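# Flip the upside-down carton and restack it label up

## Task

A carton sitting on top of a stack has its bar code facing down. Flip it so the bar code faces up, then set it on top of a stack, turned to match the cartons beneath it and aligned with them. Release it so it stays put on its own, since a carton the robot still supports at the end does not count. Finally open the gripper and move the arms away.

## Robot and tools

ROBOT. There are two arms, left_arm and right_arm, each with a two-finger parallel gripper. Their bases sit at (+0.039, +0.311, 0) m for left_arm (quat_wxyz +0.998, 0, 0, +0.064) and at (+0.001, -0.302, 0) m for right_arm (quat_wxyz +0.999, 0, 0, -0.051). Joint ranges in rad, base to hand: waist -2.618 to 3.054, shoulder 0 to 3.142, elbow 0 to 3.142, wrist pitch -1.571 to 1.571, wrist yaw -1.571 to 1.571, wrist roll -2.094 to 2.094. Elbows stop just before fully straight.

FRAMES. All reported poses use one scene frame. Its origin is on the table surface midway between the arms, +z is up, +x points out across the table, and left_arm is on the +y side. The arm names do not refer to image sides. Each gripper also has its own frame: its fingers extend along +z and close along y. The reported end_effector_position is the point between the pads, roughly 1 cm behind the fingertips.

execute_actions. Argument actions is a list holding zero or one item, plus an optional boolean pictures (images are included unless you pass false). An empty list just returns the current state. An action item is {"rows": [...], "steps": n}: 1 to 15 rows, steps up to 15 (default 15), each step 1/30 s. Each row drives one step, and the last row repeats if steps outnumber rows. A wait item is {"steps": n} with n up to 300, counted from the previous result, so thinking time uses some of it. A refused call moves nothing.

ROW FORMAT. Every row is one flat list of 14 numbers, each in [-1, 1], covering both arms even if one is idle: dx, dy, dz, rx, ry, rz, opening for left_arm, then the same seven for right_arm. The first six are an offset, expressed in that gripper's own axes, from the gripper pose printed in the most recent result that shows it (before any such result in the scene, and for the second or later call in one reply, from where the gripper actually is when the action begins). Every row counts from that same reference, not from the preceding row. Scale: 1.0 equals 0.6 m for dx, dy, dz and 180 degrees for rotation; rx, ry, rz form a single rotation vector. Opening is absolute, not an offset: +1 is fully open (0.094 m), -1 is closed. All zeros is not a pause: it pulls the arm back to its reference pose.

CLIPPING. Each step the commanded pose is limited to within 70 mm and 16 degrees of the measured pose, then reached by damped inverse kinematics that favours position over orientation. After an action ends, an arm continues only to its last clipped pose, so a distant goal may need several actions; check the result and send the remainder. Arms tend to finish a centimetre or more short, usually low, and can sag further with repeated zero offsets. To keep an arm still, send the offset back to its desired pose in a reply's first call and zeros in later ones, aiming a little higher if it still droops.

move. Argument target is one 14-number row with exactly the meaning above (offsets from the last shown pose, gripper axes, same scale, absolute opening, sent at the start). Optional speed is the path top speed in m/s, 0.002 to 0.5, default 0.25; rotation is capped at twice that in rad/s. Both grippers travel straight lines finishing together, lasting 0.5 to 10 s; longer paths stop at 10 s short of target. Rotations take the shorter way. Paths ignore obstacles and the other arm, and grippers may lag, drift, or overshoot speed, especially near full reach. Faster contact hits harder; aiming deeper past contact presses harder. The result adds a move: line giving the ending (done, off_target, moving, held, fault) and any limits (paced means the pose was clipped; held means a safety check blocked steps, after which the arm may jump quickly), plus each gripper's distance to its target.

wait: seconds from 0 to 10; sends nothing new and returns a normal result with pictures.

zoom_image: camera is cam_left_wrist or cam_right_wrist; region is [x0, y0, x1, y1] in pixels of that camera's last full 504x504 image, top-left origin, at most 504 by 504.

read_manual: optional section, only "licences"; returns URDF licence text and moves nothing.

finished_scene: pass the current scene number; it ends that scene for good and reports whether the goal was met. Call it only after the carton rests on its own and the gripper has opened and withdrawn.

RESULTS. The state line lists, for left_arm and right_arm, end_effector_position (m) and end_effector_quat_wxyz in the scene frame; printed positions grow less exact at long reach. grip_measured is the finger opening on the command scale; the last value in Joint positions is the opening in metres. Readings may be off by about 1 mm per gripper, consistently. A Hand target line shows where the controller is steering each gripper. A pose unreachable line names an arm whose command the clearance check altered or blocked; HELD marks steps where a row was not fully sent. FAULT lines report arm stops. MOTOR HOT appears from 75 °C; at 90 °C that arm halts for 10 s, and at 100 °C it goes limp and falls.

GRIPPING. To hold something, command an opening below grip_measured: about 0.03 lower gives a firm grip, less gives a lighter one. In this task each pad pushes only about 13 to 25 N, so grasp the carton securely and move gently. Random brief tugs on held parts or pushes on loose objects can occur.

AVOID. Do not let the arms collide or press on each other. Do not knock or drop anything off the table. Avoid drops, slips, slams and forceful pushes on the stack. Holding loads warms motors, so do not linger while gripping.

Each tool is called after "Emit:" as name(argument=value, ...), one argument or row to a line, values as JSON.

## Session

Emit:
execute_actions(
  actions=[],
)

Scene clock: 0.00 s of 4500.00 s.
left_arm: end_effector_position=(+0.2501, +0.3302, +0.2247) grip_measured=+1.000 end_effector_quat_wxyz=(+0.566, +0.439, +0.649, +0.259) | right_arm: end_effector_position=(+0.4989, +0.0726, +0.3030) grip_measured=+1.000 end_effector_quat_wxyz=(+0.293, -0.233, +0.760, +0.531)
Joint positions: left_arm=[ 0.733  0.287  0.457 -0.593  0.986  1.382  0.094] | right_arm=[ 0.519  2.323  2.359 -0.476 -0.898  0.416  0.094]
Joint velocities: left_arm=[-0.007 -0.002  0.012 -0.007  0.007 -0.007  0.   ] | right_arm=[-0.017  0.012 -0.007  0.022 -0.007 -0.066  0.   ]
Hand target (left_arm): +0.249, +0.328, +0.228; +0.568, +0.439, +0.647, +0.257
Hand target (right_arm): +0.496, +0.072, +0.317; +0.305, -0.243, +0.751, +0.533

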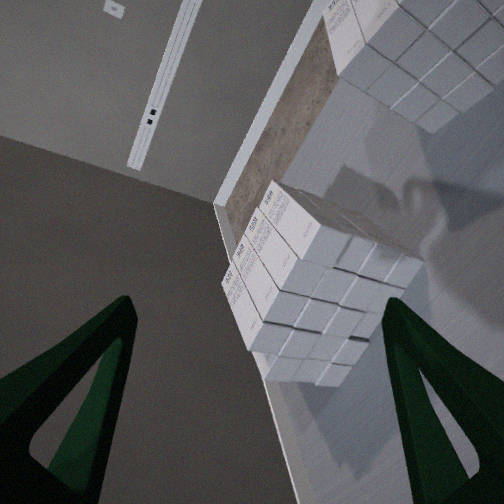

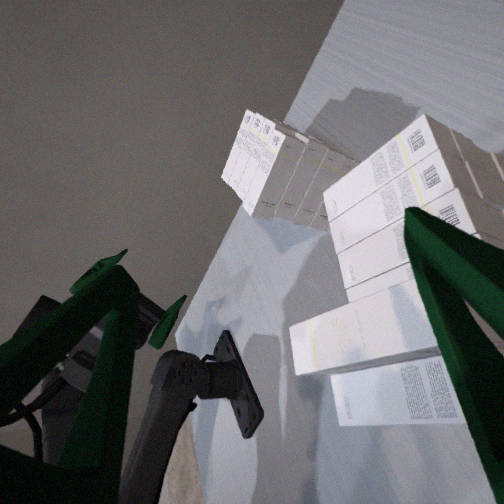

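Emit:
move(
  target=[0,0,0,0,0,0,1,0.223,0.247,-0.464,0.244,-0.115,-0.191,1],
)

Scene clock: 10.33 s of 4500.00 s.
left_arm: end_effector_position=(+0.2501, +0.3303, +0.2246) grip_measured=+1.000 end_effector_quat_wxyz=(+0.565, +0.439, +0.649, +0.259) | right_arm: end_effector_position=(+0.2530, -0.1509, +0.3840) grip_measured=+1.000 end_effector_quat_wxyz=(+0.629, -0.215, +0.733, +0.147)
Joint positions: left_arm=[ 0.733  0.287  0.457 -0.593  0.985  1.383  0.094] | right_arm=[ 0.669  0.764  1.039 -0.443  0.051 -0.048  0.094]
Joint velocities: left_arm=[ 0.012 -0.007 -0.007 -0.081 -0.022 -0.037  0.   ] | right_arm=[-0.017 -0.007 -0.012 -0.037  0.037 -0.022  0.   ]
Hand target (left_arm): +0.250, +0.330, +0.225; +0.566, +0.439, +0.649, +0.259
Hand target (right_arm): +0.251, -0.152, +0.378; +0.626, -0.219, +0.735, +0.142
Off the commanded pose (left_arm): 0.000 m, 0 deg.
Off the commanded pose (right_arm): 0.005 m, 1 deg.
After step 90, 4.60 s passed at rest.
move: done

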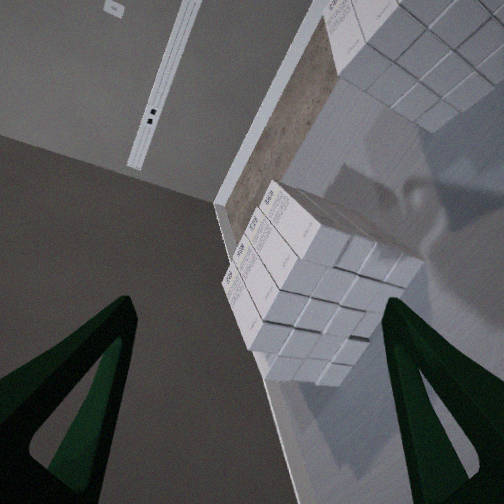

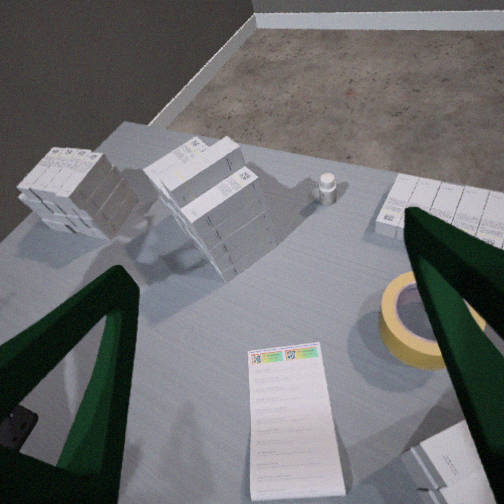

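Emit:
move(
  target=[-0.31,-0.076,0.082,-0.027,0.06,-0.34,1,0,0,0,0,0,0,1],
)

Scene clock: 28.33 s of 4500.00 s.
left_arm: end_effector_position=(+0.2823, +0.1448, +0.2549) grip_measured=+1.000 end_effector_quat_wxyz=(+0.566, +0.009, +0.824, +0.009) | right_arm: end_effector_position=(+0.2532, -0.1513, +0.3838) grip_measured=+1.000 end_effector_quat_wxyz=(+0.629, -0.215, +0.733, +0.146)
Joint positions: left_arm=[-1.273  1.019  0.872 -0.609 -1.019 -0.648  0.094] | right_arm=[ 0.669  0.764  1.039 -0.444  0.053 -0.048  0.094]
Joint velocities: left_arm=[ 0.002 -0.017 -0.007 -0.022 -0.007 -0.081  0.   ] | right_arm=[-0.012  0.022  0.007 -0.007 -0.037  0.037  0.   ]
Hand target (left_arm): +0.282, +0.143, +0.265; +0.572, +0.004, +0.821, +0.008
Hand target (right_arm): +0.253, -0.151, +0.384; +0.628, -0.215, +0.733, +0.147
Off the commanded pose (left_arm): 0.016 m, 2 deg.
Off the commanded pose (right_arm): 0.001 m, 0 deg.
After step 90, 12.13 s passed at rest.
move: off_target (left_arm); limits=paced

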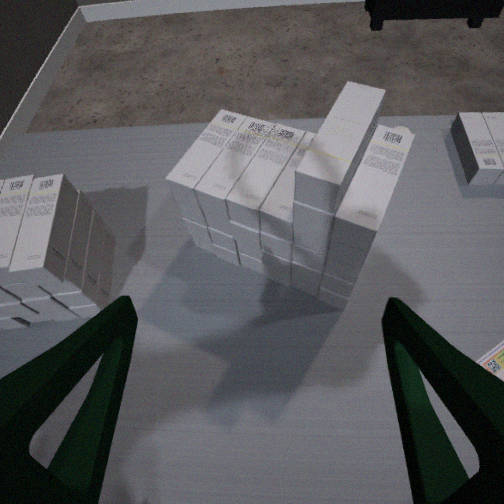

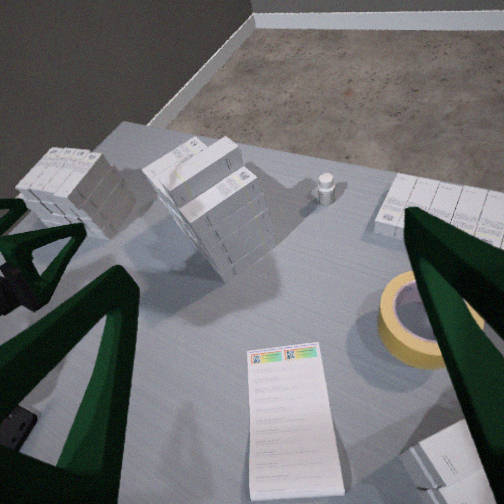

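Emit:
move(
  target=[0.019,-0.058,0.156,0.114,0,0.044,0.4,0,0,0,0,0,0,1],
  speed=0.15,
)

Scene clock: 38.13 s of 4500.00 s.
left_arm: end_effector_position=(+0.3639, +0.1077, +0.2165) grip_measured=+0.401 end_effector_quat_wxyz=(+0.555, +0.167, +0.809, -0.103) | right_arm: end_effector_position=(+0.2532, -0.1513, +0.3838) grip_measured=+1.000 end_effector_quat_wxyz=(+0.629, -0.215, +0.733, +0.146)
Joint positions: left_arm=[-0.821  1.137  0.696  0.053 -0.283 -0.095  0.066] | right_arm=[ 0.669  0.764  1.039 -0.444  0.053 -0.048  0.094]
Joint velocities: left_arm=[-0.007 -0.002 -0.017 -0.022  0.007  0.007 -0.001] | right_arm=[ 0.012 -0.017 -0.002 -0.007  0.022 -0.037  0.   ]
Hand target (left_arm): +0.366, +0.110, +0.211; +0.553, +0.167, +0.810, -0.101
Hand target (right_arm): +0.253, -0.151, +0.384; +0.629, -0.215, +0.733, +0.146
Off the commanded pose (left_arm): 0.008 m, 1 deg.
Off the commanded pose (right_arm): 0.000 m, 0 deg.
After step 90, 4.87 s passed at rest.
move: done

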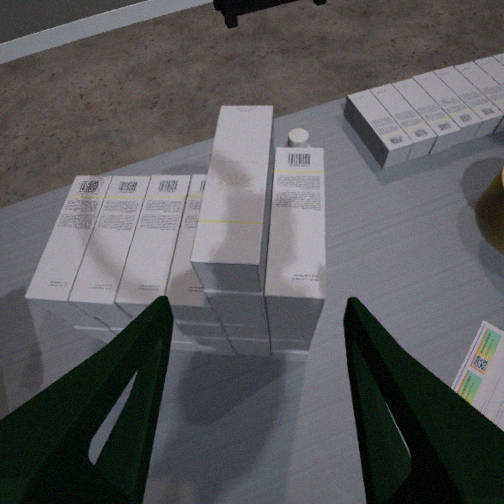

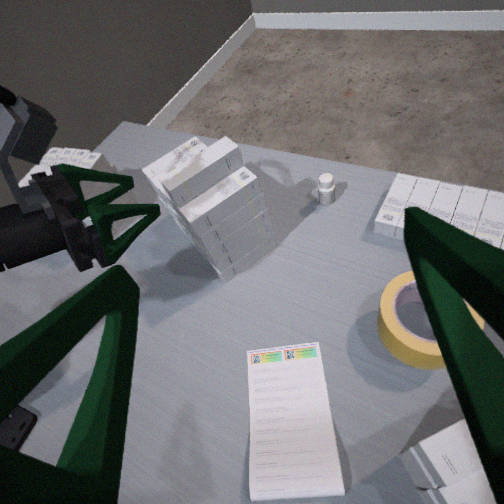

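Emit:
move(
  target=[0.0,0.022,0.088,0,0,0,0.4,0,0,0,0,0,0,1],
  speed=0.06,
)

Scene clock: 45.47 s of 4500.00 s.
left_arm: end_effector_position=(+0.4054, +0.1045, +0.1817) grip_measured=+0.401 end_effector_quat_wxyz=(+0.538, +0.171, +0.819, -0.098) | right_arm: end_effector_position=(+0.2532, -0.1513, +0.3838) grip_measured=+1.000 end_effector_quat_wxyz=(+0.629, -0.215, +0.733, +0.146)
Joint positions: left_arm=[-0.725  1.346  0.724  0.2   -0.191 -0.06   0.066] | right_arm=[ 0.669  0.764  1.039 -0.444  0.053 -0.048  0.094]
Joint velocities: left_arm=[-0.017 -0.012  0.007 -0.081 -0.051 -0.037 -0.   ] | right_arm=[ 0.007  0.017 -0.022  0.022  0.051  0.007  0.   ]
Hand target (left_arm): +0.414, +0.102, +0.198; +0.555, +0.166, +0.809, -0.104
Hand target (right_arm): +0.253, -0.151, +0.384; +0.629, -0.215, +0.733, +0.146
Off the commanded pose (left_arm): 0.019 m, 2 deg.
Off the commanded pose (right_arm): 0.000 m, 0 deg.
After step 90, 2.93 s passed at rest.
move: off_target (left_arm)

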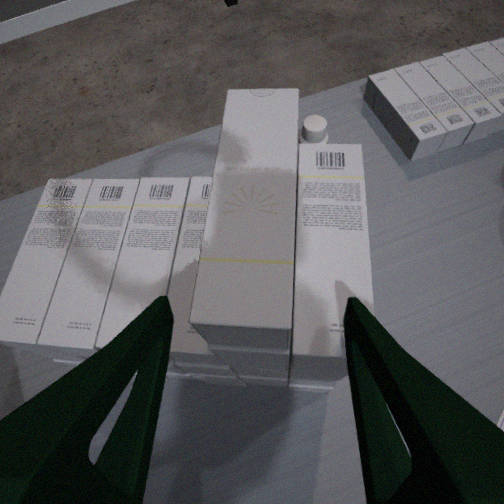

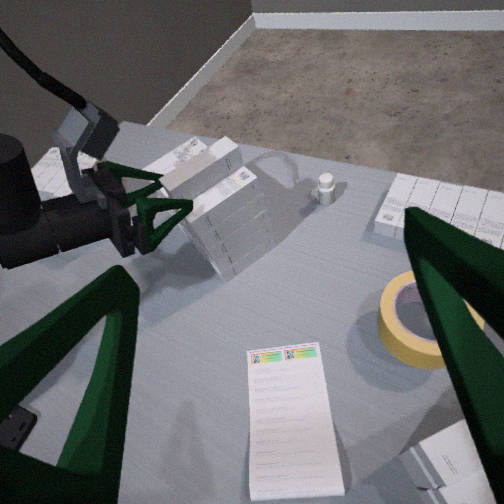

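Emit:
move(
  target=[-0.036,0.015,0.03,0,-0.01,0,0.4,0,0,0,0,0,0,1],
  speed=0.04,
)

Scene clock: 49.47 s of 4500.00 s.
left_arm: end_effector_position=(+0.4223, +0.1056, +0.1784) grip_measured=+0.401 end_effector_quat_wxyz=(+0.534, +0.174, +0.822, -0.096) | right_arm: end_effector_position=(+0.2532, -0.1513, +0.3838) grip_measured=+1.000 end_effector_quat_wxyz=(+0.629, -0.215, +0.733, +0.146)
Joint positions: left_arm=[-0.687  1.409  0.769  0.21  -0.156 -0.04   0.066] | right_arm=[ 0.669  0.764  1.039 -0.444  0.053 -0.048  0.094]
Joint velocities: left_arm=[0.002 0.007 0.007 0.081 0.007 0.007 0.   ] | right_arm=[-0.017  0.012 -0.017 -0.037  0.051  0.037  0.   ]
Hand target (left_arm): +0.431, +0.104, +0.195; +0.551, +0.170, +0.811, -0.101
Hand target (right_arm): +0.253, -0.151, +0.384; +0.629, -0.215, +0.733, +0.146
Off the commanded pose (left_arm): 0.019 m, 2 deg.
Off the commanded pose (right_arm): 0.000 m, 0 deg.
move: off_target (left_arm)

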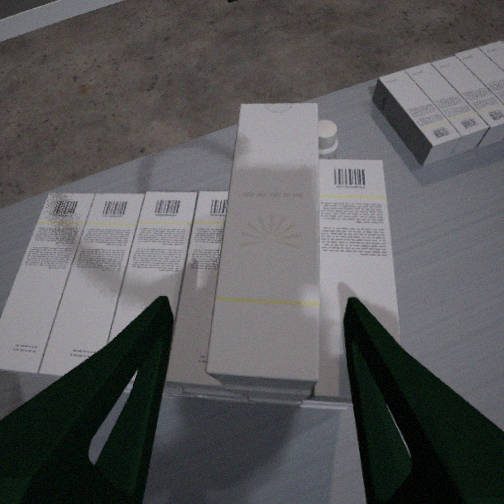

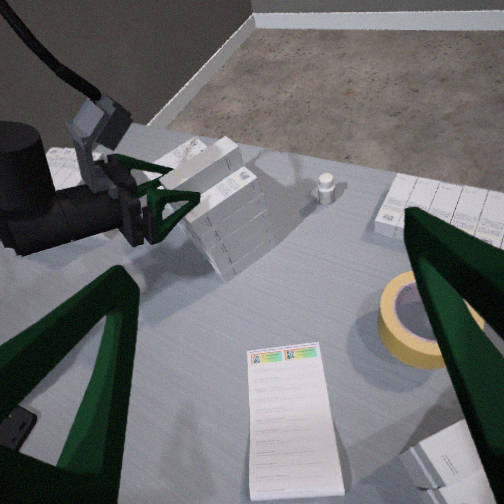

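Close and lift.

Emit:
move(
  target=[-0.02,-0.003,-0.005,0,0,0,-0.42,0,0,0,0,0,0,1],
  speed=0.03,
)

Emit:
move(
  target=[-0.09,0,-0.045,0,0,0,-0.42,0,0,0,0,0,0,1],
  speed=0.08,
)

Scene clock: 53.27 s of 4500.00 s.
left_arm: end_effector_position=(+0.4220, +0.1053, +0.1784) grip_measured=-0.297 end_effector_quat_wxyz=(+0.530, +0.176, +0.824, -0.095) | right_arm: end_effector_position=(+0.2532, -0.1513, +0.3838) grip_measured=+1.000 end_effector_quat_wxyz=(+0.629, -0.215, +0.733, +0.146)
Joint positions: left_arm=[-0.687  1.409  0.779  0.19  -0.154 -0.04   0.033] | right_arm=[ 0.669  0.764  1.039 -0.444  0.053 -0.048  0.094]
Joint velocities: left_arm=[-0.007  0.012  0.007 -0.095 -0.022 -0.022 -0.001] | right_arm=[-0.027 -0.002 -0.007 -0.022  0.007  0.037  0.   ]
Hand target (left_arm): +0.423, +0.103, +0.191; +0.534, +0.174, +0.821, -0.096
Hand target (right_arm): +0.253, -0.151, +0.384; +0.629, -0.215, +0.733, +0.146
Off the commanded pose (left_arm): 0.012 m, 1 deg.
Off the commanded pose (right_arm): 0.000 m, 0 deg.
After step 90, 0.10 s passed at rest.
move: off_target (left_arm)

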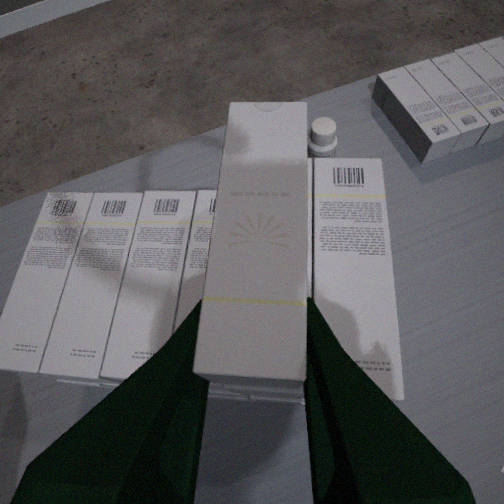

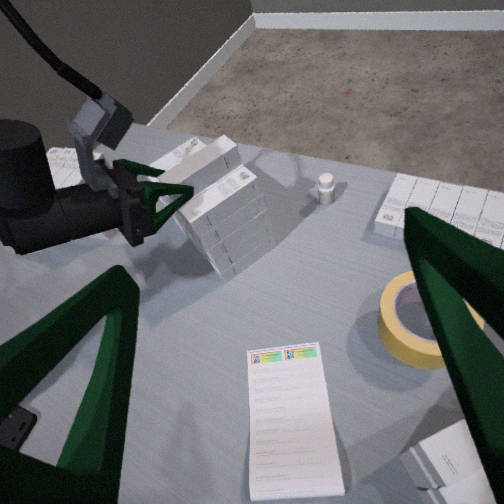

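Scene clock: 54.60 s of 4500.00 s.
left_arm: end_effector_position=(+0.4174, +0.1082, +0.2129) grip_measured=-0.297 end_effector_quat_wxyz=(+0.507, +0.181, +0.838, -0.087) | right_arm: end_effector_position=(+0.2532, -0.1513, +0.3838) grip_measured=+1.000 end_effector_quat_wxyz=(+0.629, -0.215, +0.733, +0.146)
Joint positions: left_arm=[-0.687  1.355  0.931 -0.071 -0.154 -0.04   0.033] | right_arm=[ 0.669  0.764  1.039 -0.444  0.053 -0.048  0.094]
Joint velocities: left_arm=[-0.007 -0.002 -0.002 -0.022 -0.007  0.007 -0.001] | right_arm=[ 0.012 -0.002 -0.002 -0.066 -0.007 -0.007  0.   ]
Hand target (left_arm): +0.418, +0.105, +0.239; +0.530, +0.176, +0.824, -0.096
Hand target (right_arm): +0.253, -0.151, +0.384; +0.629, -0.215, +0.733, +0.146
Off the commanded pose (left_arm): 0.026 m, 3 deg.
Off the commanded pose (right_arm): 0.000 m, 0 deg.
move: off_target (left_arm)

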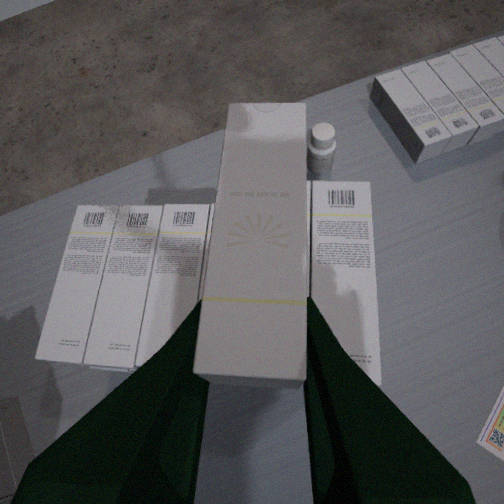

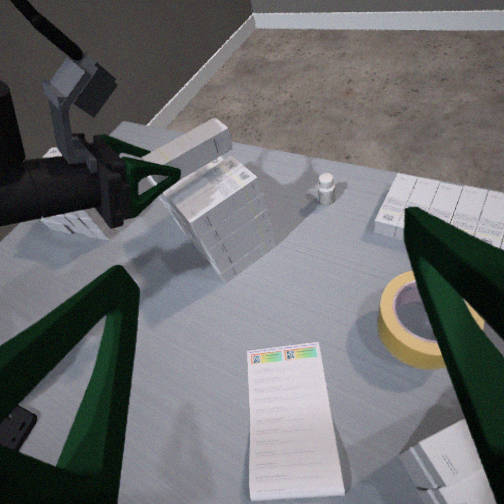

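Emit:
move(
  target=[0.024,-0.133,-0.162,0,0,0,-0.42,0,0,-0.12,0,0,0,1],
  speed=0.2,
)

Emit:
move(
  target=[0.11,-0.085,0.036,0.074,0.465,0.181,-0.42,0,0,0,0,0,0,1],
  speed=0.2,
)

Scene clock: 74.50 s of 4500.00 s.
left_arm: end_effector_position=(+0.3012, +0.0686, +0.2293) grip_measured=-0.297 end_effector_quat_wxyz=(+0.496, +0.192, +0.843, -0.080) | right_arm: end_effector_position=(+0.1985, -0.1824, +0.3829) grip_measured=+1.000 end_effector_quat_wxyz=(+0.616, -0.220, +0.743, +0.142)
Joint positions: left_arm=[-1.133  1.138  0.896 -0.368 -0.529 -0.276  0.033] | right_arm=[ 0.717  0.585  1.076 -0.694  0.099 -0.041  0.094]
Joint velocities: left_arm=[-0.007 -0.007  0.007 -0.037  0.007 -0.081 -0.   ] | right_arm=[-0.002  0.002  0.007 -0.022 -0.051 -0.051  0.   ]
Hand target (left_arm): +0.301, +0.070, +0.241; +0.507, +0.182, +0.838, -0.085
Hand target (right_arm): +0.192, -0.187, +0.395; +0.628, -0.215, +0.733, +0.146
Off the commanded pose (left_arm): 0.014 m, 2 deg.
Off the commanded pose (right_arm): 0.015 m, 2 deg.
After step 90, 15.57 s passed at rest.
move: off_target (left_arm, right_arm)

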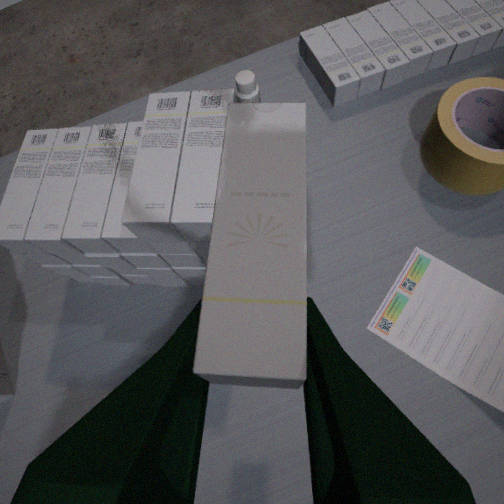

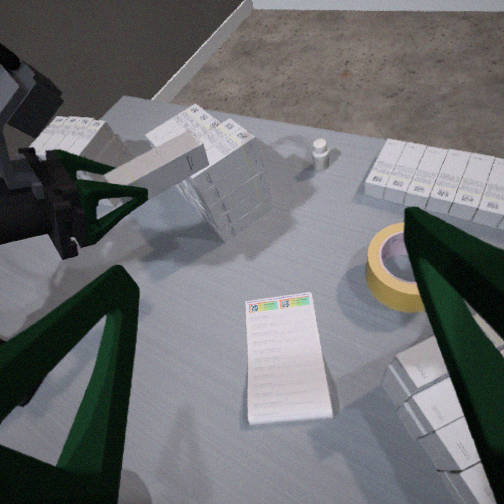

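Scene clock: 78.83 s of 4500.00 s.
left_arm: end_effector_position=(+0.2657, +0.0360, +0.1520) grip_measured=-0.297 end_effector_quat_wxyz=(-0.030, +0.462, +0.886, +0.036) | right_arm: end_effector_position=(+0.1985, -0.1824, +0.3829) grip_measured=+1.000 end_effector_quat_wxyz=(+0.616, -0.220, +0.743, +0.142)
Joint positions: left_arm=[-1.033  1.994  1.913 -1.575 -0.04   0.055  0.033] | right_arm=[ 0.717  0.585  1.076 -0.694  0.099 -0.041  0.094]
Joint velocities: left_arm=[ 0.002 -0.022 -0.002  0.007 -0.022  0.022  0.001] | right_arm=[-0.002  0.002 -0.007  0.007  0.037 -0.022  0.   ]
Hand target (left_arm): +0.269, +0.033, +0.161; -0.021, +0.464, +0.885, +0.028
Hand target (right_arm): +0.198, -0.182, +0.383; +0.616, -0.220, +0.743, +0.142
Off the commanded pose (left_arm): 0.009 m, 22 deg; orientation clipped at the last step of the last action.
Off the commanded pose (right_arm): 0.000 m, 0 deg.
joint sent to its limit (left arm) — the command would take joint 4 (wrist pitch) past its lower limit, so that joint was sent only as far as its limit.
move: off_target (left_arm); limits=paced

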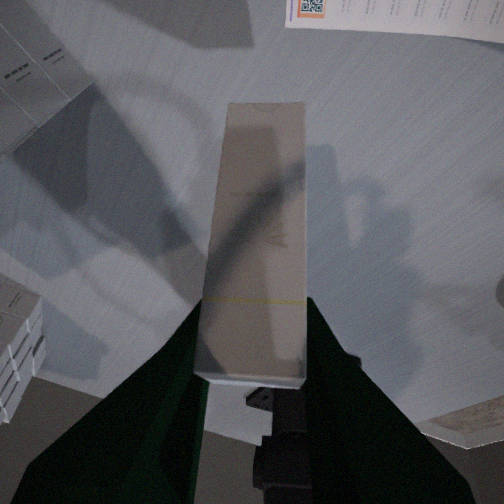

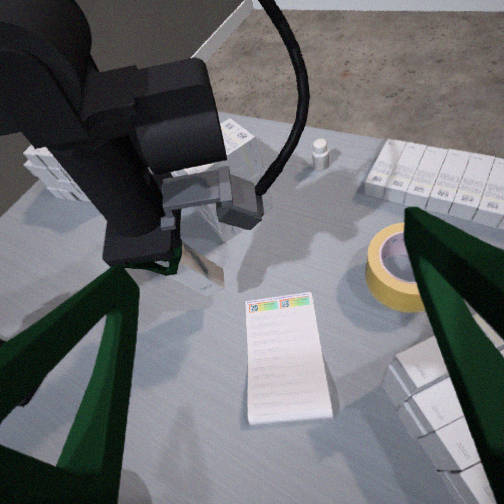

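Emit:
move(
  target=[0.027,0.019,0.045,-0.068,0.096,0.298,-0.42,0,0,-0.05,0,0,0,1],
  speed=0.2,
)

Scene clock: 94.50 s of 4500.00 s.
left_arm: end_effector_position=(+0.2702, +0.0546, +0.1288) grip_measured=-0.297 end_effector_quat_wxyz=(-0.093, +0.798, +0.571, +0.169) | right_arm: end_effector_position=(+0.1805, -0.1912, +0.3736) grip_measured=+1.000 end_effector_quat_wxyz=(+0.600, -0.228, +0.755, +0.136)
Joint positions: left_arm=[-1.136  2.038  1.83  -1.576 -0.327  0.858  0.033] | right_arm=[ 0.787  0.54   1.094 -0.802  0.164 -0.028  0.094]
Joint velocities: left_arm=[ 0.007 -0.022  0.002 -0.037 -0.007  0.007 -0.001] | right_arm=[-0.002  0.002 -0.002 -0.007 -0.037  0.095  0.   ]
Hand target (left_arm): +0.266, +0.059, +0.126; -0.106, +0.802, +0.560, +0.176
Hand target (right_arm): +0.173, -0.197, +0.389; +0.616, -0.220, +0.743, +0.143
Off the commanded pose (left_arm): 0.006 m, 4 deg.
Off the commanded pose (right_arm): 0.018 m, 3 deg.
joint sent to its limit (left arm) — the command would take joint 4 (wrist pitch) past its lower limit, so that joint was sent only as far as its limit.
After step 90, 9.67 s passed at rest.
move: off_target (left_arm, right_arm)

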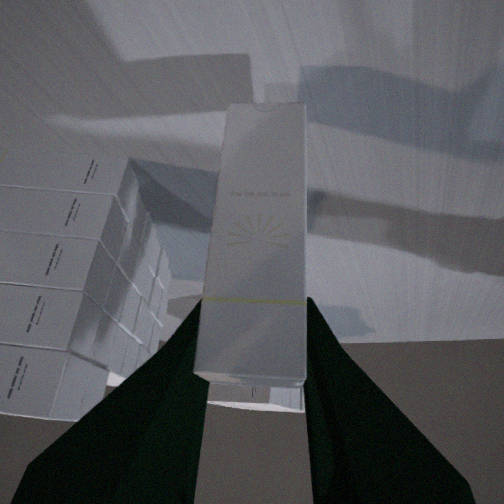

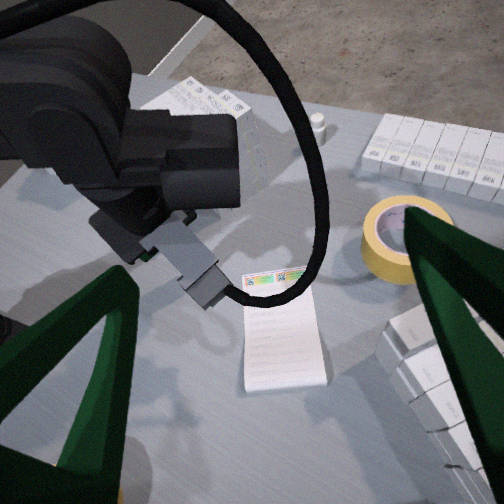

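Emit:
move(
  target=[-0.016,-0.002,0.039,0.012,0.015,0.009,-0.42,0,0,0,0,0,0,1],
  speed=0.05,
)

Scene clock: 100.60 s of 4500.00 s.
left_arm: end_effector_position=(+0.2714, +0.0530, +0.1071) grip_measured=-0.297 end_effector_quat_wxyz=(-0.121, +0.799, +0.564, +0.171) | right_arm: end_effector_position=(+0.1807, -0.1914, +0.3735) grip_measured=+1.000 end_effector_quat_wxyz=(+0.600, -0.227, +0.755, +0.136)
Joint positions: left_arm=[-1.136  2.105  1.83  -1.567 -0.328  0.86   0.033] | right_arm=[ 0.787  0.54   1.094 -0.802  0.165 -0.028  0.094]
Joint velocities: left_arm=[-0.002 -0.017 -0.022 -0.051 -0.022 -0.051 -0.   ] | right_arm=[-0.007 -0.012 -0.007 -0.037 -0.007  0.022  0.   ]
Hand target (left_arm): +0.271, +0.054, +0.104; -0.124, +0.800, +0.560, +0.176
Hand target (right_arm): +0.181, -0.191, +0.374; +0.600, -0.228, +0.755, +0.136
Off the commanded pose (left_arm): 0.004 m, 1 deg.
Off the commanded pose (right_arm): 0.000 m, 0 deg.
After step 90, 2.13 s passed at rest.
move: done

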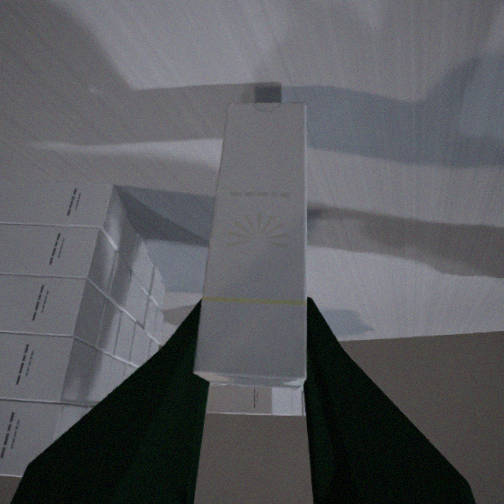

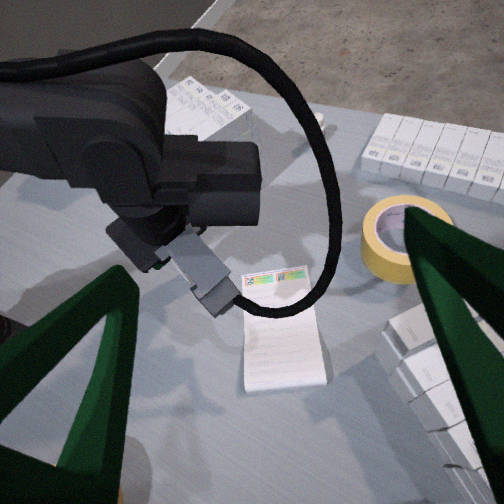

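Emit:
move(
  target=[-0.014,0,0.03,0,0.002,0,-0.42,0,0,0,0,0,0,1],
  speed=0.02,
)

Scene clock: 103.80 s of 4500.00 s.
left_arm: end_effector_position=(+0.2716, +0.0530, +0.0937) grip_measured=-0.302 end_effector_quat_wxyz=(-0.123, +0.799, +0.563, +0.172) | right_arm: end_effector_position=(+0.1807, -0.1914, +0.3735) grip_measured=+1.000 end_effector_quat_wxyz=(+0.600, -0.227, +0.755, +0.136)
Joint positions: left_arm=[-1.136  2.112  1.787 -1.52  -0.329  0.86   0.033] | right_arm=[ 0.787  0.54   1.094 -0.802  0.165 -0.028  0.094]
Joint velocities: left_arm=[ 0.002  0.012  0.002 -0.051 -0.007 -0.037  0.   ] | right_arm=[-0.002 -0.002 -0.002  0.066  0.022 -0.051  0.   ]
Hand target (left_arm): +0.272, +0.053, +0.087; -0.123, +0.798, +0.563, +0.174
Hand target (right_arm): +0.181, -0.191, +0.374; +0.600, -0.227, +0.755, +0.136
Off the commanded pose (left_arm): 0.007 m, 0 deg.
Off the commanded pose (right_arm): 0.000 m, 0 deg.
move: done

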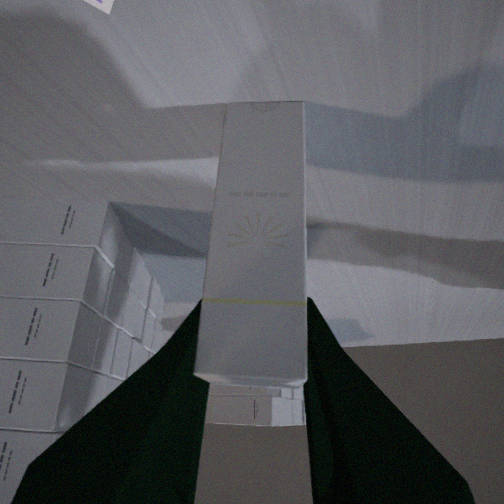

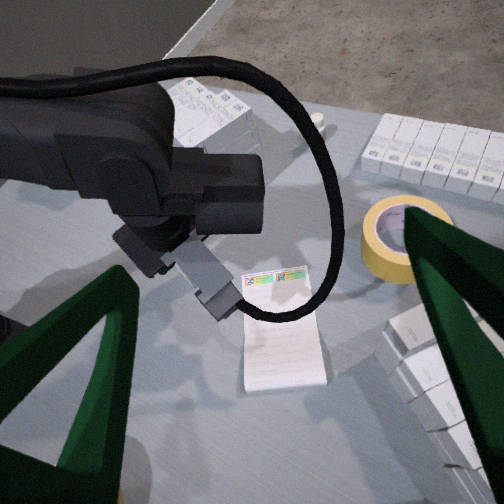

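Emit:
move(
  target=[0,0,0,0,0,0,0.2,0,0,0,0,0,0,1],
  speed=0.02,
)

Emit:
move(
  target=[-0.01,0,0.022,0,-0.52,0,0.2,0,0,0,0,0,0,1],
  speed=0.2,
)

Scene clock: 110.43 s of 4500.00 s.
left_arm: end_effector_position=(+0.2716, +0.0530, +0.0937) grip_measured=+0.199 end_effector_quat_wxyz=(-0.123, +0.799, +0.563, +0.172) | right_arm: end_effector_position=(+0.1807, -0.1914, +0.3735) grip_measured=+1.000 end_effector_quat_wxyz=(+0.600, -0.227, +0.755, +0.136)
Joint positions: left_arm=[-1.136  2.112  1.787 -1.52  -0.329  0.86   0.056] | right_arm=[ 0.787  0.54   1.094 -0.802  0.165 -0.028  0.094]
Joint velocities: left_arm=[ 0.007  0.007 -0.002 -0.051 -0.007  0.081 -0.   ] | right_arm=[-0.002 -0.002 -0.007  0.007 -0.051 -0.022  0.   ]
Hand target (left_arm): +0.272, +0.053, +0.094; -0.123, +0.799, +0.563, +0.172
Hand target (right_arm): +0.181, -0.191, +0.374; +0.600, -0.227, +0.755, +0.136
Off the commanded pose (left_arm): 0.000 m, 0 deg.
Off the commanded pose (right_arm): 0.000 m, 0 deg.
After step 90, 2.93 s passed at rest.
move: done

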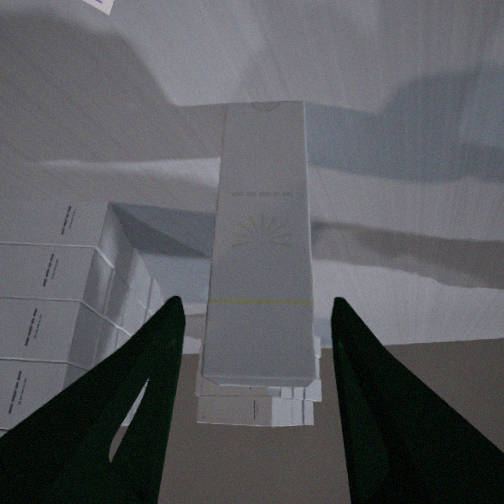

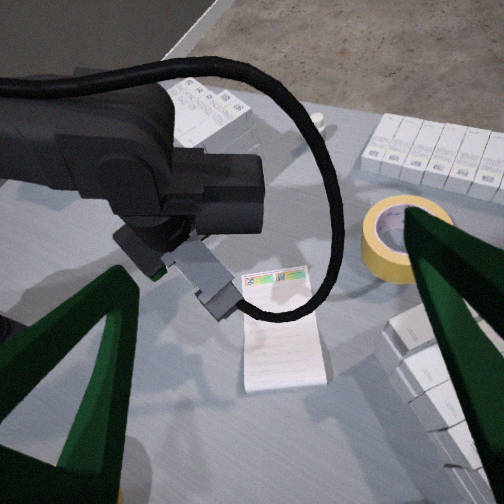

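Scene clock: 115.07 s of 4500.00 s.
left_arm: end_effector_position=(+0.2758, +0.0499, +0.0812) grip_measured=+0.199 end_effector_quat_wxyz=(+0.321, +0.680, +0.473, -0.459) | right_arm: end_effector_position=(+0.1807, -0.1914, +0.3735) grip_measured=+1.000 end_effector_quat_wxyz=(+0.600, -0.227, +0.755, +0.136)
Joint positions: left_arm=[-0.478  1.918  1.046 -0.709  1.19   1.585  0.056] | right_arm=[ 0.787  0.54   1.094 -0.802  0.165 -0.028  0.094]
Joint velocities: left_arm=[ 0.002 -0.022 -0.012 -0.007  0.066  0.022  0.001] | right_arm=[ 0.007 -0.012  0.002 -0.037 -0.007  0.022  0.   ]
Hand target (left_arm): +0.274, +0.051, +0.081; +0.327, +0.671, +0.472, -0.469
Hand target (right_arm): +0.181, -0.191, +0.374; +0.600, -0.227, +0.755, +0.136
Off the commanded pose (left_arm): 0.006 m, 1 deg.
Off the commanded pose (right_arm): 0.000 m, 0 deg.
move: done

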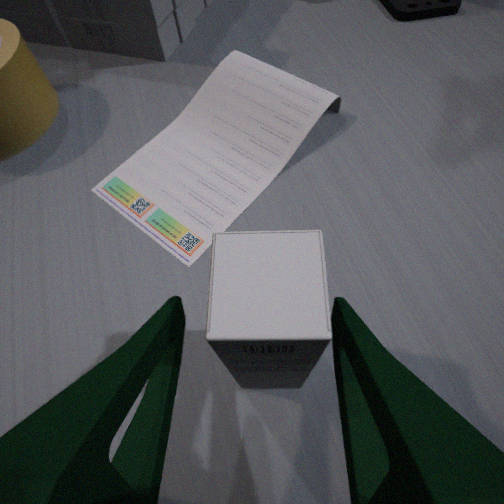

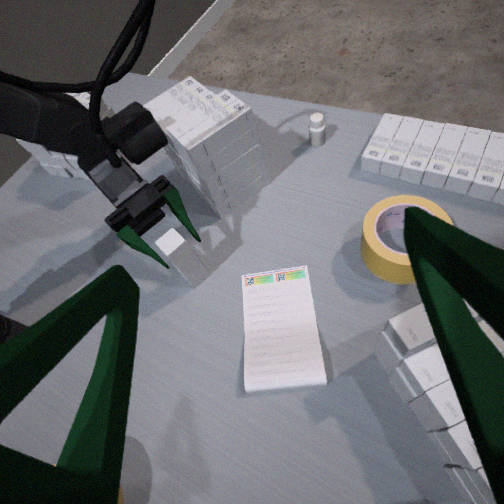

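Emit:
move(
  target=[0.031,-0.01,-0.012,0,0,0,0.2,0,0,0,0,0,0,1],
  speed=0.04,
)

Scene clock: 120.17 s of 4500.00 s.
left_arm: end_effector_position=(+0.2802, +0.0612, +0.0687) grip_measured=+0.199 end_effector_quat_wxyz=(+0.328, +0.689, +0.467, -0.448) | right_arm: end_effector_position=(+0.1807, -0.1914, +0.3735) grip_measured=+1.000 end_effector_quat_wxyz=(+0.600, -0.227, +0.755, +0.136)
Joint positions: left_arm=[-0.441  1.954  1.046 -0.736  1.175  1.688  0.056] | right_arm=[ 0.787  0.54   1.094 -0.802  0.165 -0.028  0.094]
Joint velocities: left_arm=[ 0.007 -0.002  0.012 -0.022 -0.095  0.081  0.   ] | right_arm=[-0.002  0.002 -0.007 -0.081 -0.081  0.066  0.   ]
Hand target (left_arm): +0.276, +0.064, +0.067; +0.322, +0.679, +0.473, -0.459
Hand target (right_arm): +0.181, -0.191, +0.374; +0.600, -0.227, +0.755, +0.136
Off the commanded pose (left_arm): 0.007 m, 2 deg.
Off the commanded pose (right_arm): 0.000 m, 0 deg.
After step 90, 1.27 s passed at rest.
move: done

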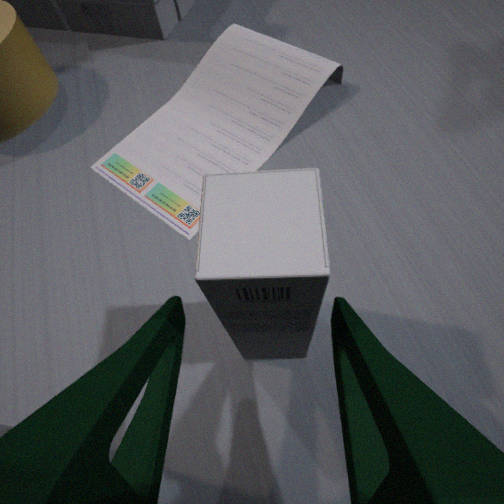

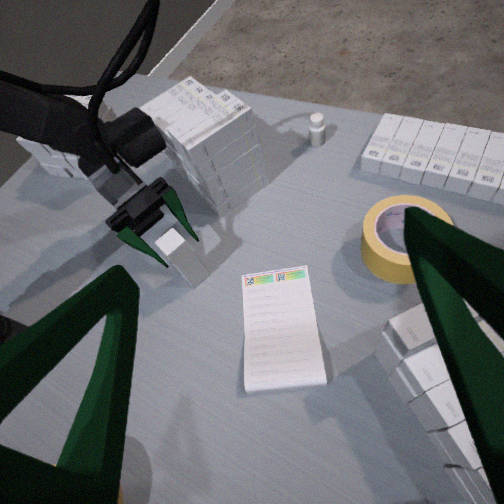

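Emit:
move(
  target=[0,-0.014,0,0,0,-0.014,0.0,0,0,0,0,0,0,1],
  speed=0.03,
)

Emit:
move(
  target=[0,0,0,0,0,0,-0.42,0,0,0,0,0,0,1],
  speed=0.03,
)

Scene clock: 125.63 s of 4500.00 s.
left_arm: end_effector_position=(+0.2748, +0.0639, +0.0630) grip_measured=+0.001 end_effector_quat_wxyz=(+0.310, +0.681, +0.484, -0.454) | right_arm: end_effector_position=(+0.1807, -0.1914, +0.3735) grip_measured=+1.000 end_effector_quat_wxyz=(+0.600, -0.227, +0.755, +0.136)
Joint positions: left_arm=[-0.441  1.954  1.027 -0.737  1.163  1.655  0.047] | right_arm=[ 0.787  0.54   1.094 -0.802  0.165 -0.028  0.094]
Joint velocities: left_arm=[ 0.002  0.017 -0.002  0.022 -0.066 -0.066  0.   ] | right_arm=[ 0.002  0.002  0.027 -0.037 -0.007  0.007  0.   ]
Hand target (left_arm): +0.272, +0.064, +0.068; +0.317, +0.678, +0.482, -0.455
Hand target (right_arm): +0.181, -0.191, +0.374; +0.600, -0.227, +0.755, +0.136
Off the commanded pose (left_arm): 0.006 m, 1 deg.
Off the commanded pose (right_arm): 0.000 m, 0 deg.
After step 90, 1.40 s passed at rest.
move: done

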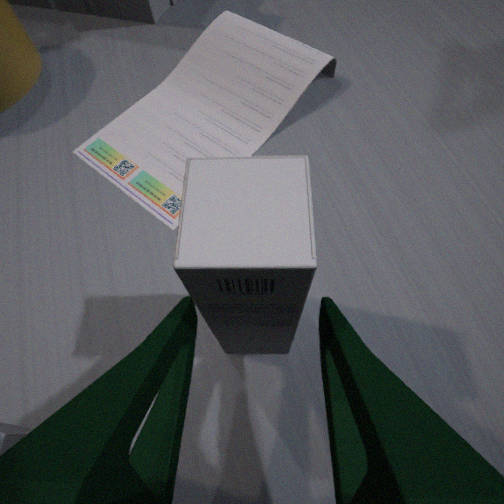

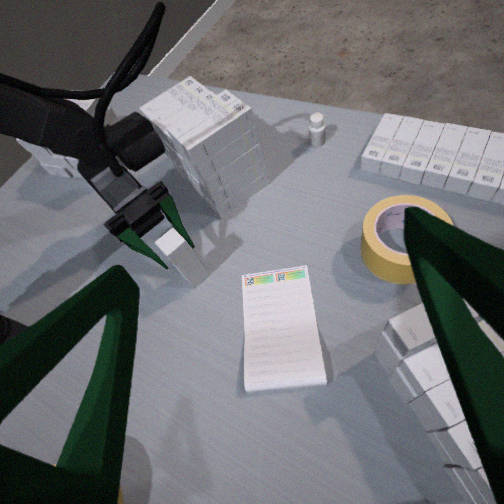

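Scene clock: 126.13 s of 4500.00 s.
left_arm: end_effector_position=(+0.2749, +0.0643, +0.0622) grip_measured=-0.324 end_effector_quat_wxyz=(+0.309, +0.682, +0.485, -0.452) | right_arm: end_effector_position=(+0.1807, -0.1914, +0.3735) grip_measured=+1.000 end_effector_quat_wxyz=(+0.600, -0.227, +0.755, +0.136)
Joint positions: left_arm=[-0.441  1.954  1.027 -0.737  1.158  1.655  0.032] | right_arm=[ 0.787  0.54   1.094 -0.802  0.165 -0.028  0.094]
Joint velocities: left_arm=[ 0.007  0.007  0.007 -0.022 -0.007 -0.081  0.001] | right_arm=[-0.007  0.007 -0.002 -0.066 -0.066  0.007  0.   ]
Hand target (left_arm): +0.275, +0.064, +0.063; +0.310, +0.681, +0.484, -0.454
Hand target (right_arm): +0.181, -0.191, +0.374; +0.600, -0.227, +0.755, +0.136
Off the commanded pose (left_arm): 0.001 m, 0 deg.
Off the commanded pose (right_arm): 0.000 m, 0 deg.
move: done

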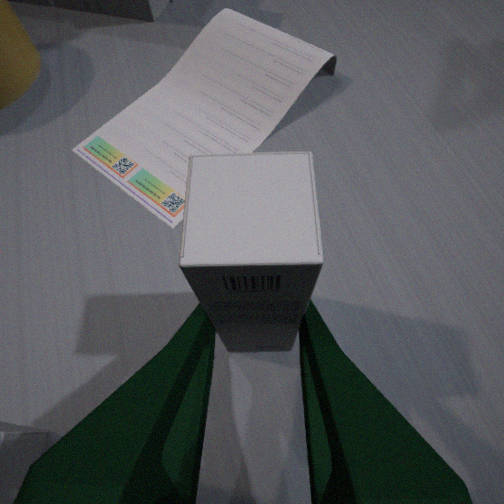

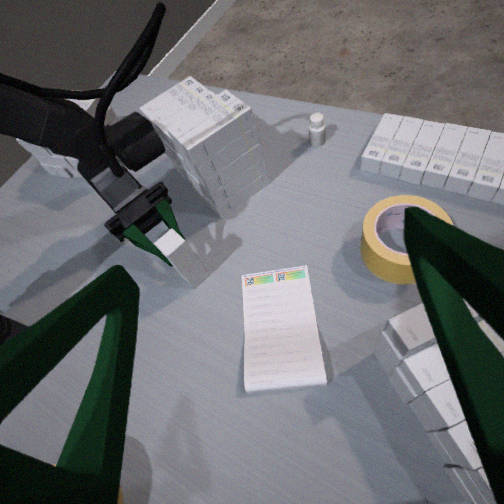

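Emit:
move(
  target=[-0.045,0,-0.02,0,0,0,-0.42,0,0,0,0,0,0,1],
  speed=0.05,
)

Emit:
move(
  target=[0,0,0,0,0.5,0,-0.42,0,0,0,0,0,0,1],
  speed=0.2,
)

Scene clock: 136.27 s of 4500.00 s.
left_arm: end_effector_position=(+0.2655, +0.0690, +0.0738) grip_measured=-0.324 end_effector_quat_wxyz=(+0.290, +0.680, +0.496, -0.455) | right_arm: end_effector_position=(+0.1807, -0.1914, +0.3735) grip_measured=+1.000 end_effector_quat_wxyz=(+0.600, -0.227, +0.755, +0.136)
Joint positions: left_arm=[-0.441  1.905  1.027 -0.825  1.136  1.653  0.032] | right_arm=[ 0.787  0.54   1.094 -0.802  0.165 -0.028  0.094]
Joint velocities: left_arm=[ 0.007  0.017  0.002 -0.051  0.007  0.022 -0.   ] | right_arm=[-0.007  0.002 -0.022  0.022  0.022  0.051  0.   ]
Hand target (left_arm): +0.274, +0.064, +0.092; +0.309, +0.682, +0.485, -0.452
Hand target (right_arm): +0.181, -0.191, +0.374; +0.600, -0.227, +0.755, +0.136
Off the commanded pose (left_arm): 0.021 m, 3 deg.
Off the commanded pose (right_arm): 0.000 m, 0 deg.
After step 90, 6.13 s passed at rest.
move: off_target (left_arm)

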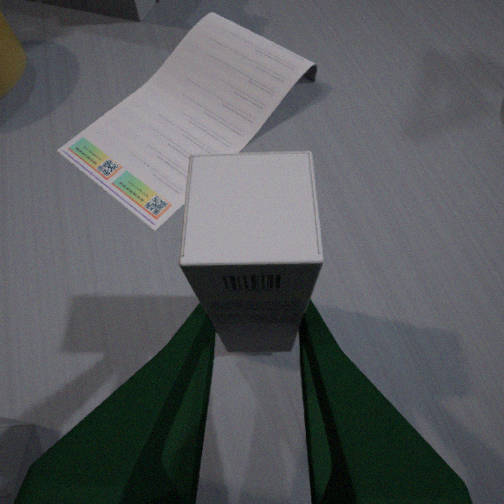

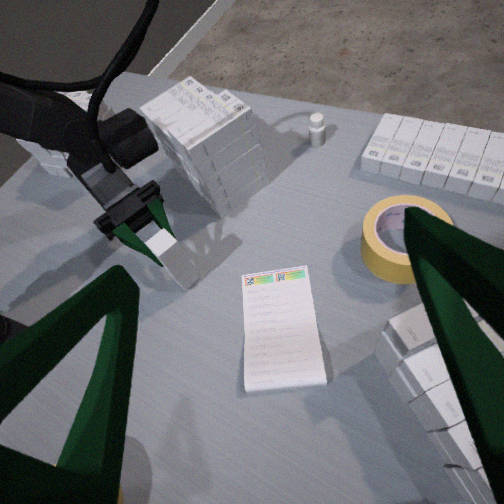

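Scene clock: 140.77 s of 4500.00 s.
left_arm: end_effector_position=(+0.2603, +0.0755, +0.0639) grip_measured=-0.324 end_effector_quat_wxyz=(-0.156, +0.800, +0.557, +0.157) | right_arm: end_effector_position=(+0.1807, -0.1914, +0.3735) grip_measured=+1.000 end_effector_quat_wxyz=(+0.600, -0.227, +0.755, +0.136)
Joint positions: left_arm=[-1.114  2.091  1.624 -1.436 -0.304  0.889  0.032] | right_arm=[ 0.787  0.54   1.094 -0.802  0.165 -0.028  0.094]
Joint velocities: left_arm=[ 0.007 -0.017 -0.012 -0.007 -0.037 -0.037  0.001] | right_arm=[-0.017 -0.012 -0.022 -0.066 -0.066 -0.022  0.   ]
Hand target (left_arm): +0.263, +0.071, +0.072; -0.149, +0.801, +0.557, +0.163
Hand target (right_arm): +0.181, -0.191, +0.374; +0.600, -0.227, +0.755, +0.136
Off the commanded pose (left_arm): 0.013 m, 1 deg.
Off the commanded pose (right_arm): 0.000 m, 0 deg.
move: off_target (left_arm)

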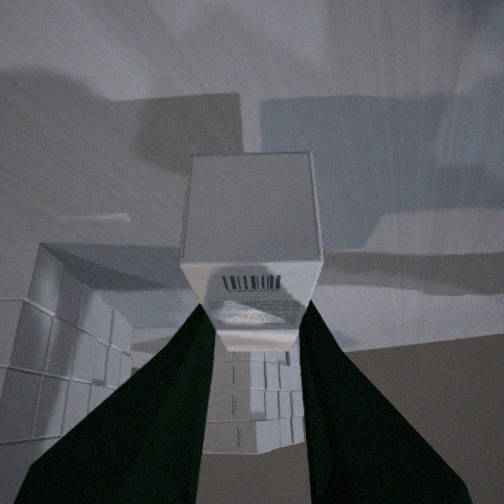

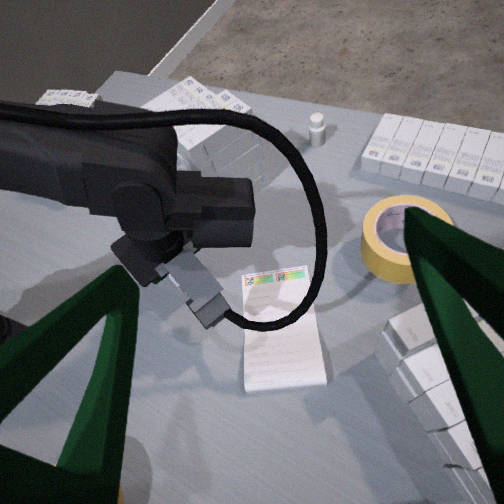

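Emit:
move(
  target=[-0.02,0.003,0.042,-0.018,-0.009,-0.005,-0.42,0,0,0,0,0,0,1],
  speed=0.03,
)

Scene clock: 148.97 s of 4500.00 s.
left_arm: end_effector_position=(+0.2592, +0.0777, +0.0376) grip_measured=-0.324 end_effector_quat_wxyz=(-0.139, +0.801, +0.561, +0.158) | right_arm: end_effector_position=(+0.1807, -0.1914, +0.3735) grip_measured=+1.000 end_effector_quat_wxyz=(+0.600, -0.227, +0.755, +0.136)
Joint positions: left_arm=[-1.115  2.078  1.506 -1.296 -0.306  0.888  0.032] | right_arm=[ 0.787  0.54   1.094 -0.802  0.165 -0.028  0.094]
Joint velocities: left_arm=[-0.002  0.007 -0.017  0.051  0.037 -0.051  0.   ] | right_arm=[-0.017 -0.007 -0.012 -0.007 -0.007 -0.037  0.   ]
Hand target (left_arm): +0.260, +0.075, +0.036; -0.125, +0.802, +0.561, +0.162
Hand target (right_arm): +0.181, -0.191, +0.374; +0.600, -0.227, +0.755, +0.136
Off the commanded pose (left_arm): 0.003 m, 2 deg.
Off the commanded pose (right_arm): 0.000 m, 0 deg.
After step 90, 3.87 s passed at rest.
move: done

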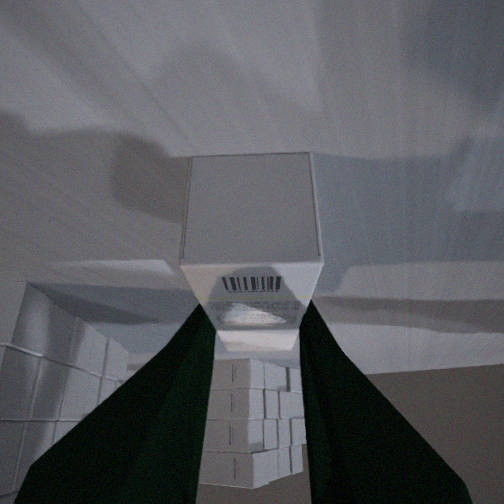

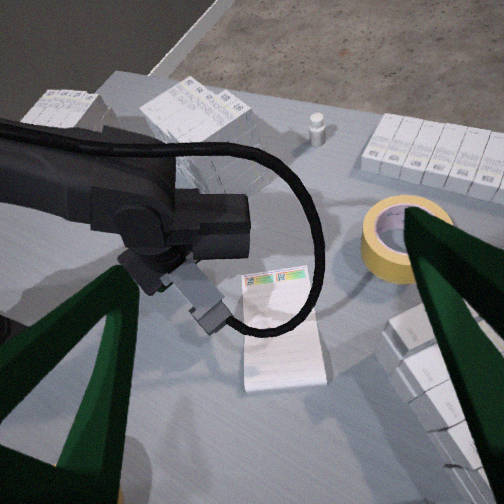

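Emit:
move(
  target=[-0.008,0,0.018,-0.012,-0.006,0,-0.42,0,0,0,0,0,0,1],
  speed=0.02,
)

Scene clock: 157.20 s of 4500.00 s.
left_arm: end_effector_position=(+0.2586, +0.0780, +0.0369) grip_measured=-0.324 end_effector_quat_wxyz=(-0.125, +0.802, +0.562, +0.159) | right_arm: end_effector_position=(+0.1807, -0.1914, +0.3735) grip_measured=+1.000 end_effector_quat_wxyz=(+0.600, -0.227, +0.755, +0.136)
Joint positions: left_arm=[-1.117  2.05   1.467 -1.257 -0.308  0.888  0.032] | right_arm=[ 0.787  0.54   1.094 -0.802  0.165 -0.028  0.094]
Joint velocities: left_arm=[-0.007 -0.002 -0.002 -0.037 -0.007 -0.007 -0.001] | right_arm=[-0.002  0.007  0.002 -0.022  0.051 -0.051  0.   ]
Hand target (left_arm): +0.259, +0.078, +0.026; -0.119, +0.805, +0.559, +0.161
Hand target (right_arm): +0.181, -0.191, +0.374; +0.600, -0.227, +0.755, +0.136
Off the commanded pose (left_arm): 0.011 m, 1 deg.
Off the commanded pose (right_arm): 0.000 m, 0 deg.
After step 90, 3.97 s passed at rest.
move: off_target (left_arm)

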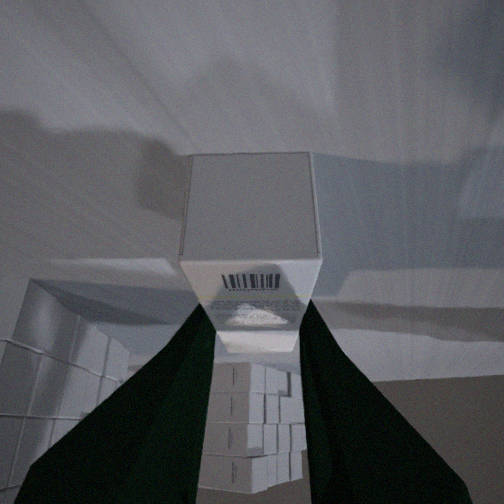

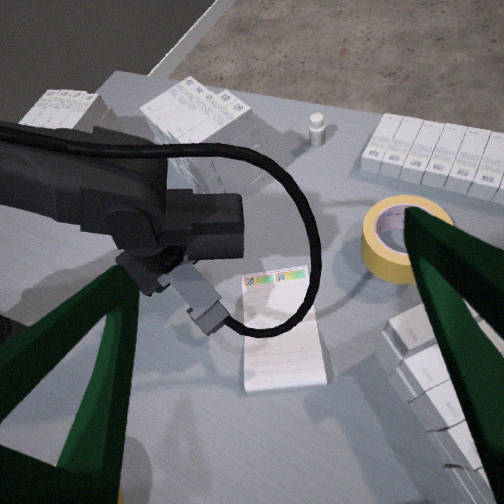

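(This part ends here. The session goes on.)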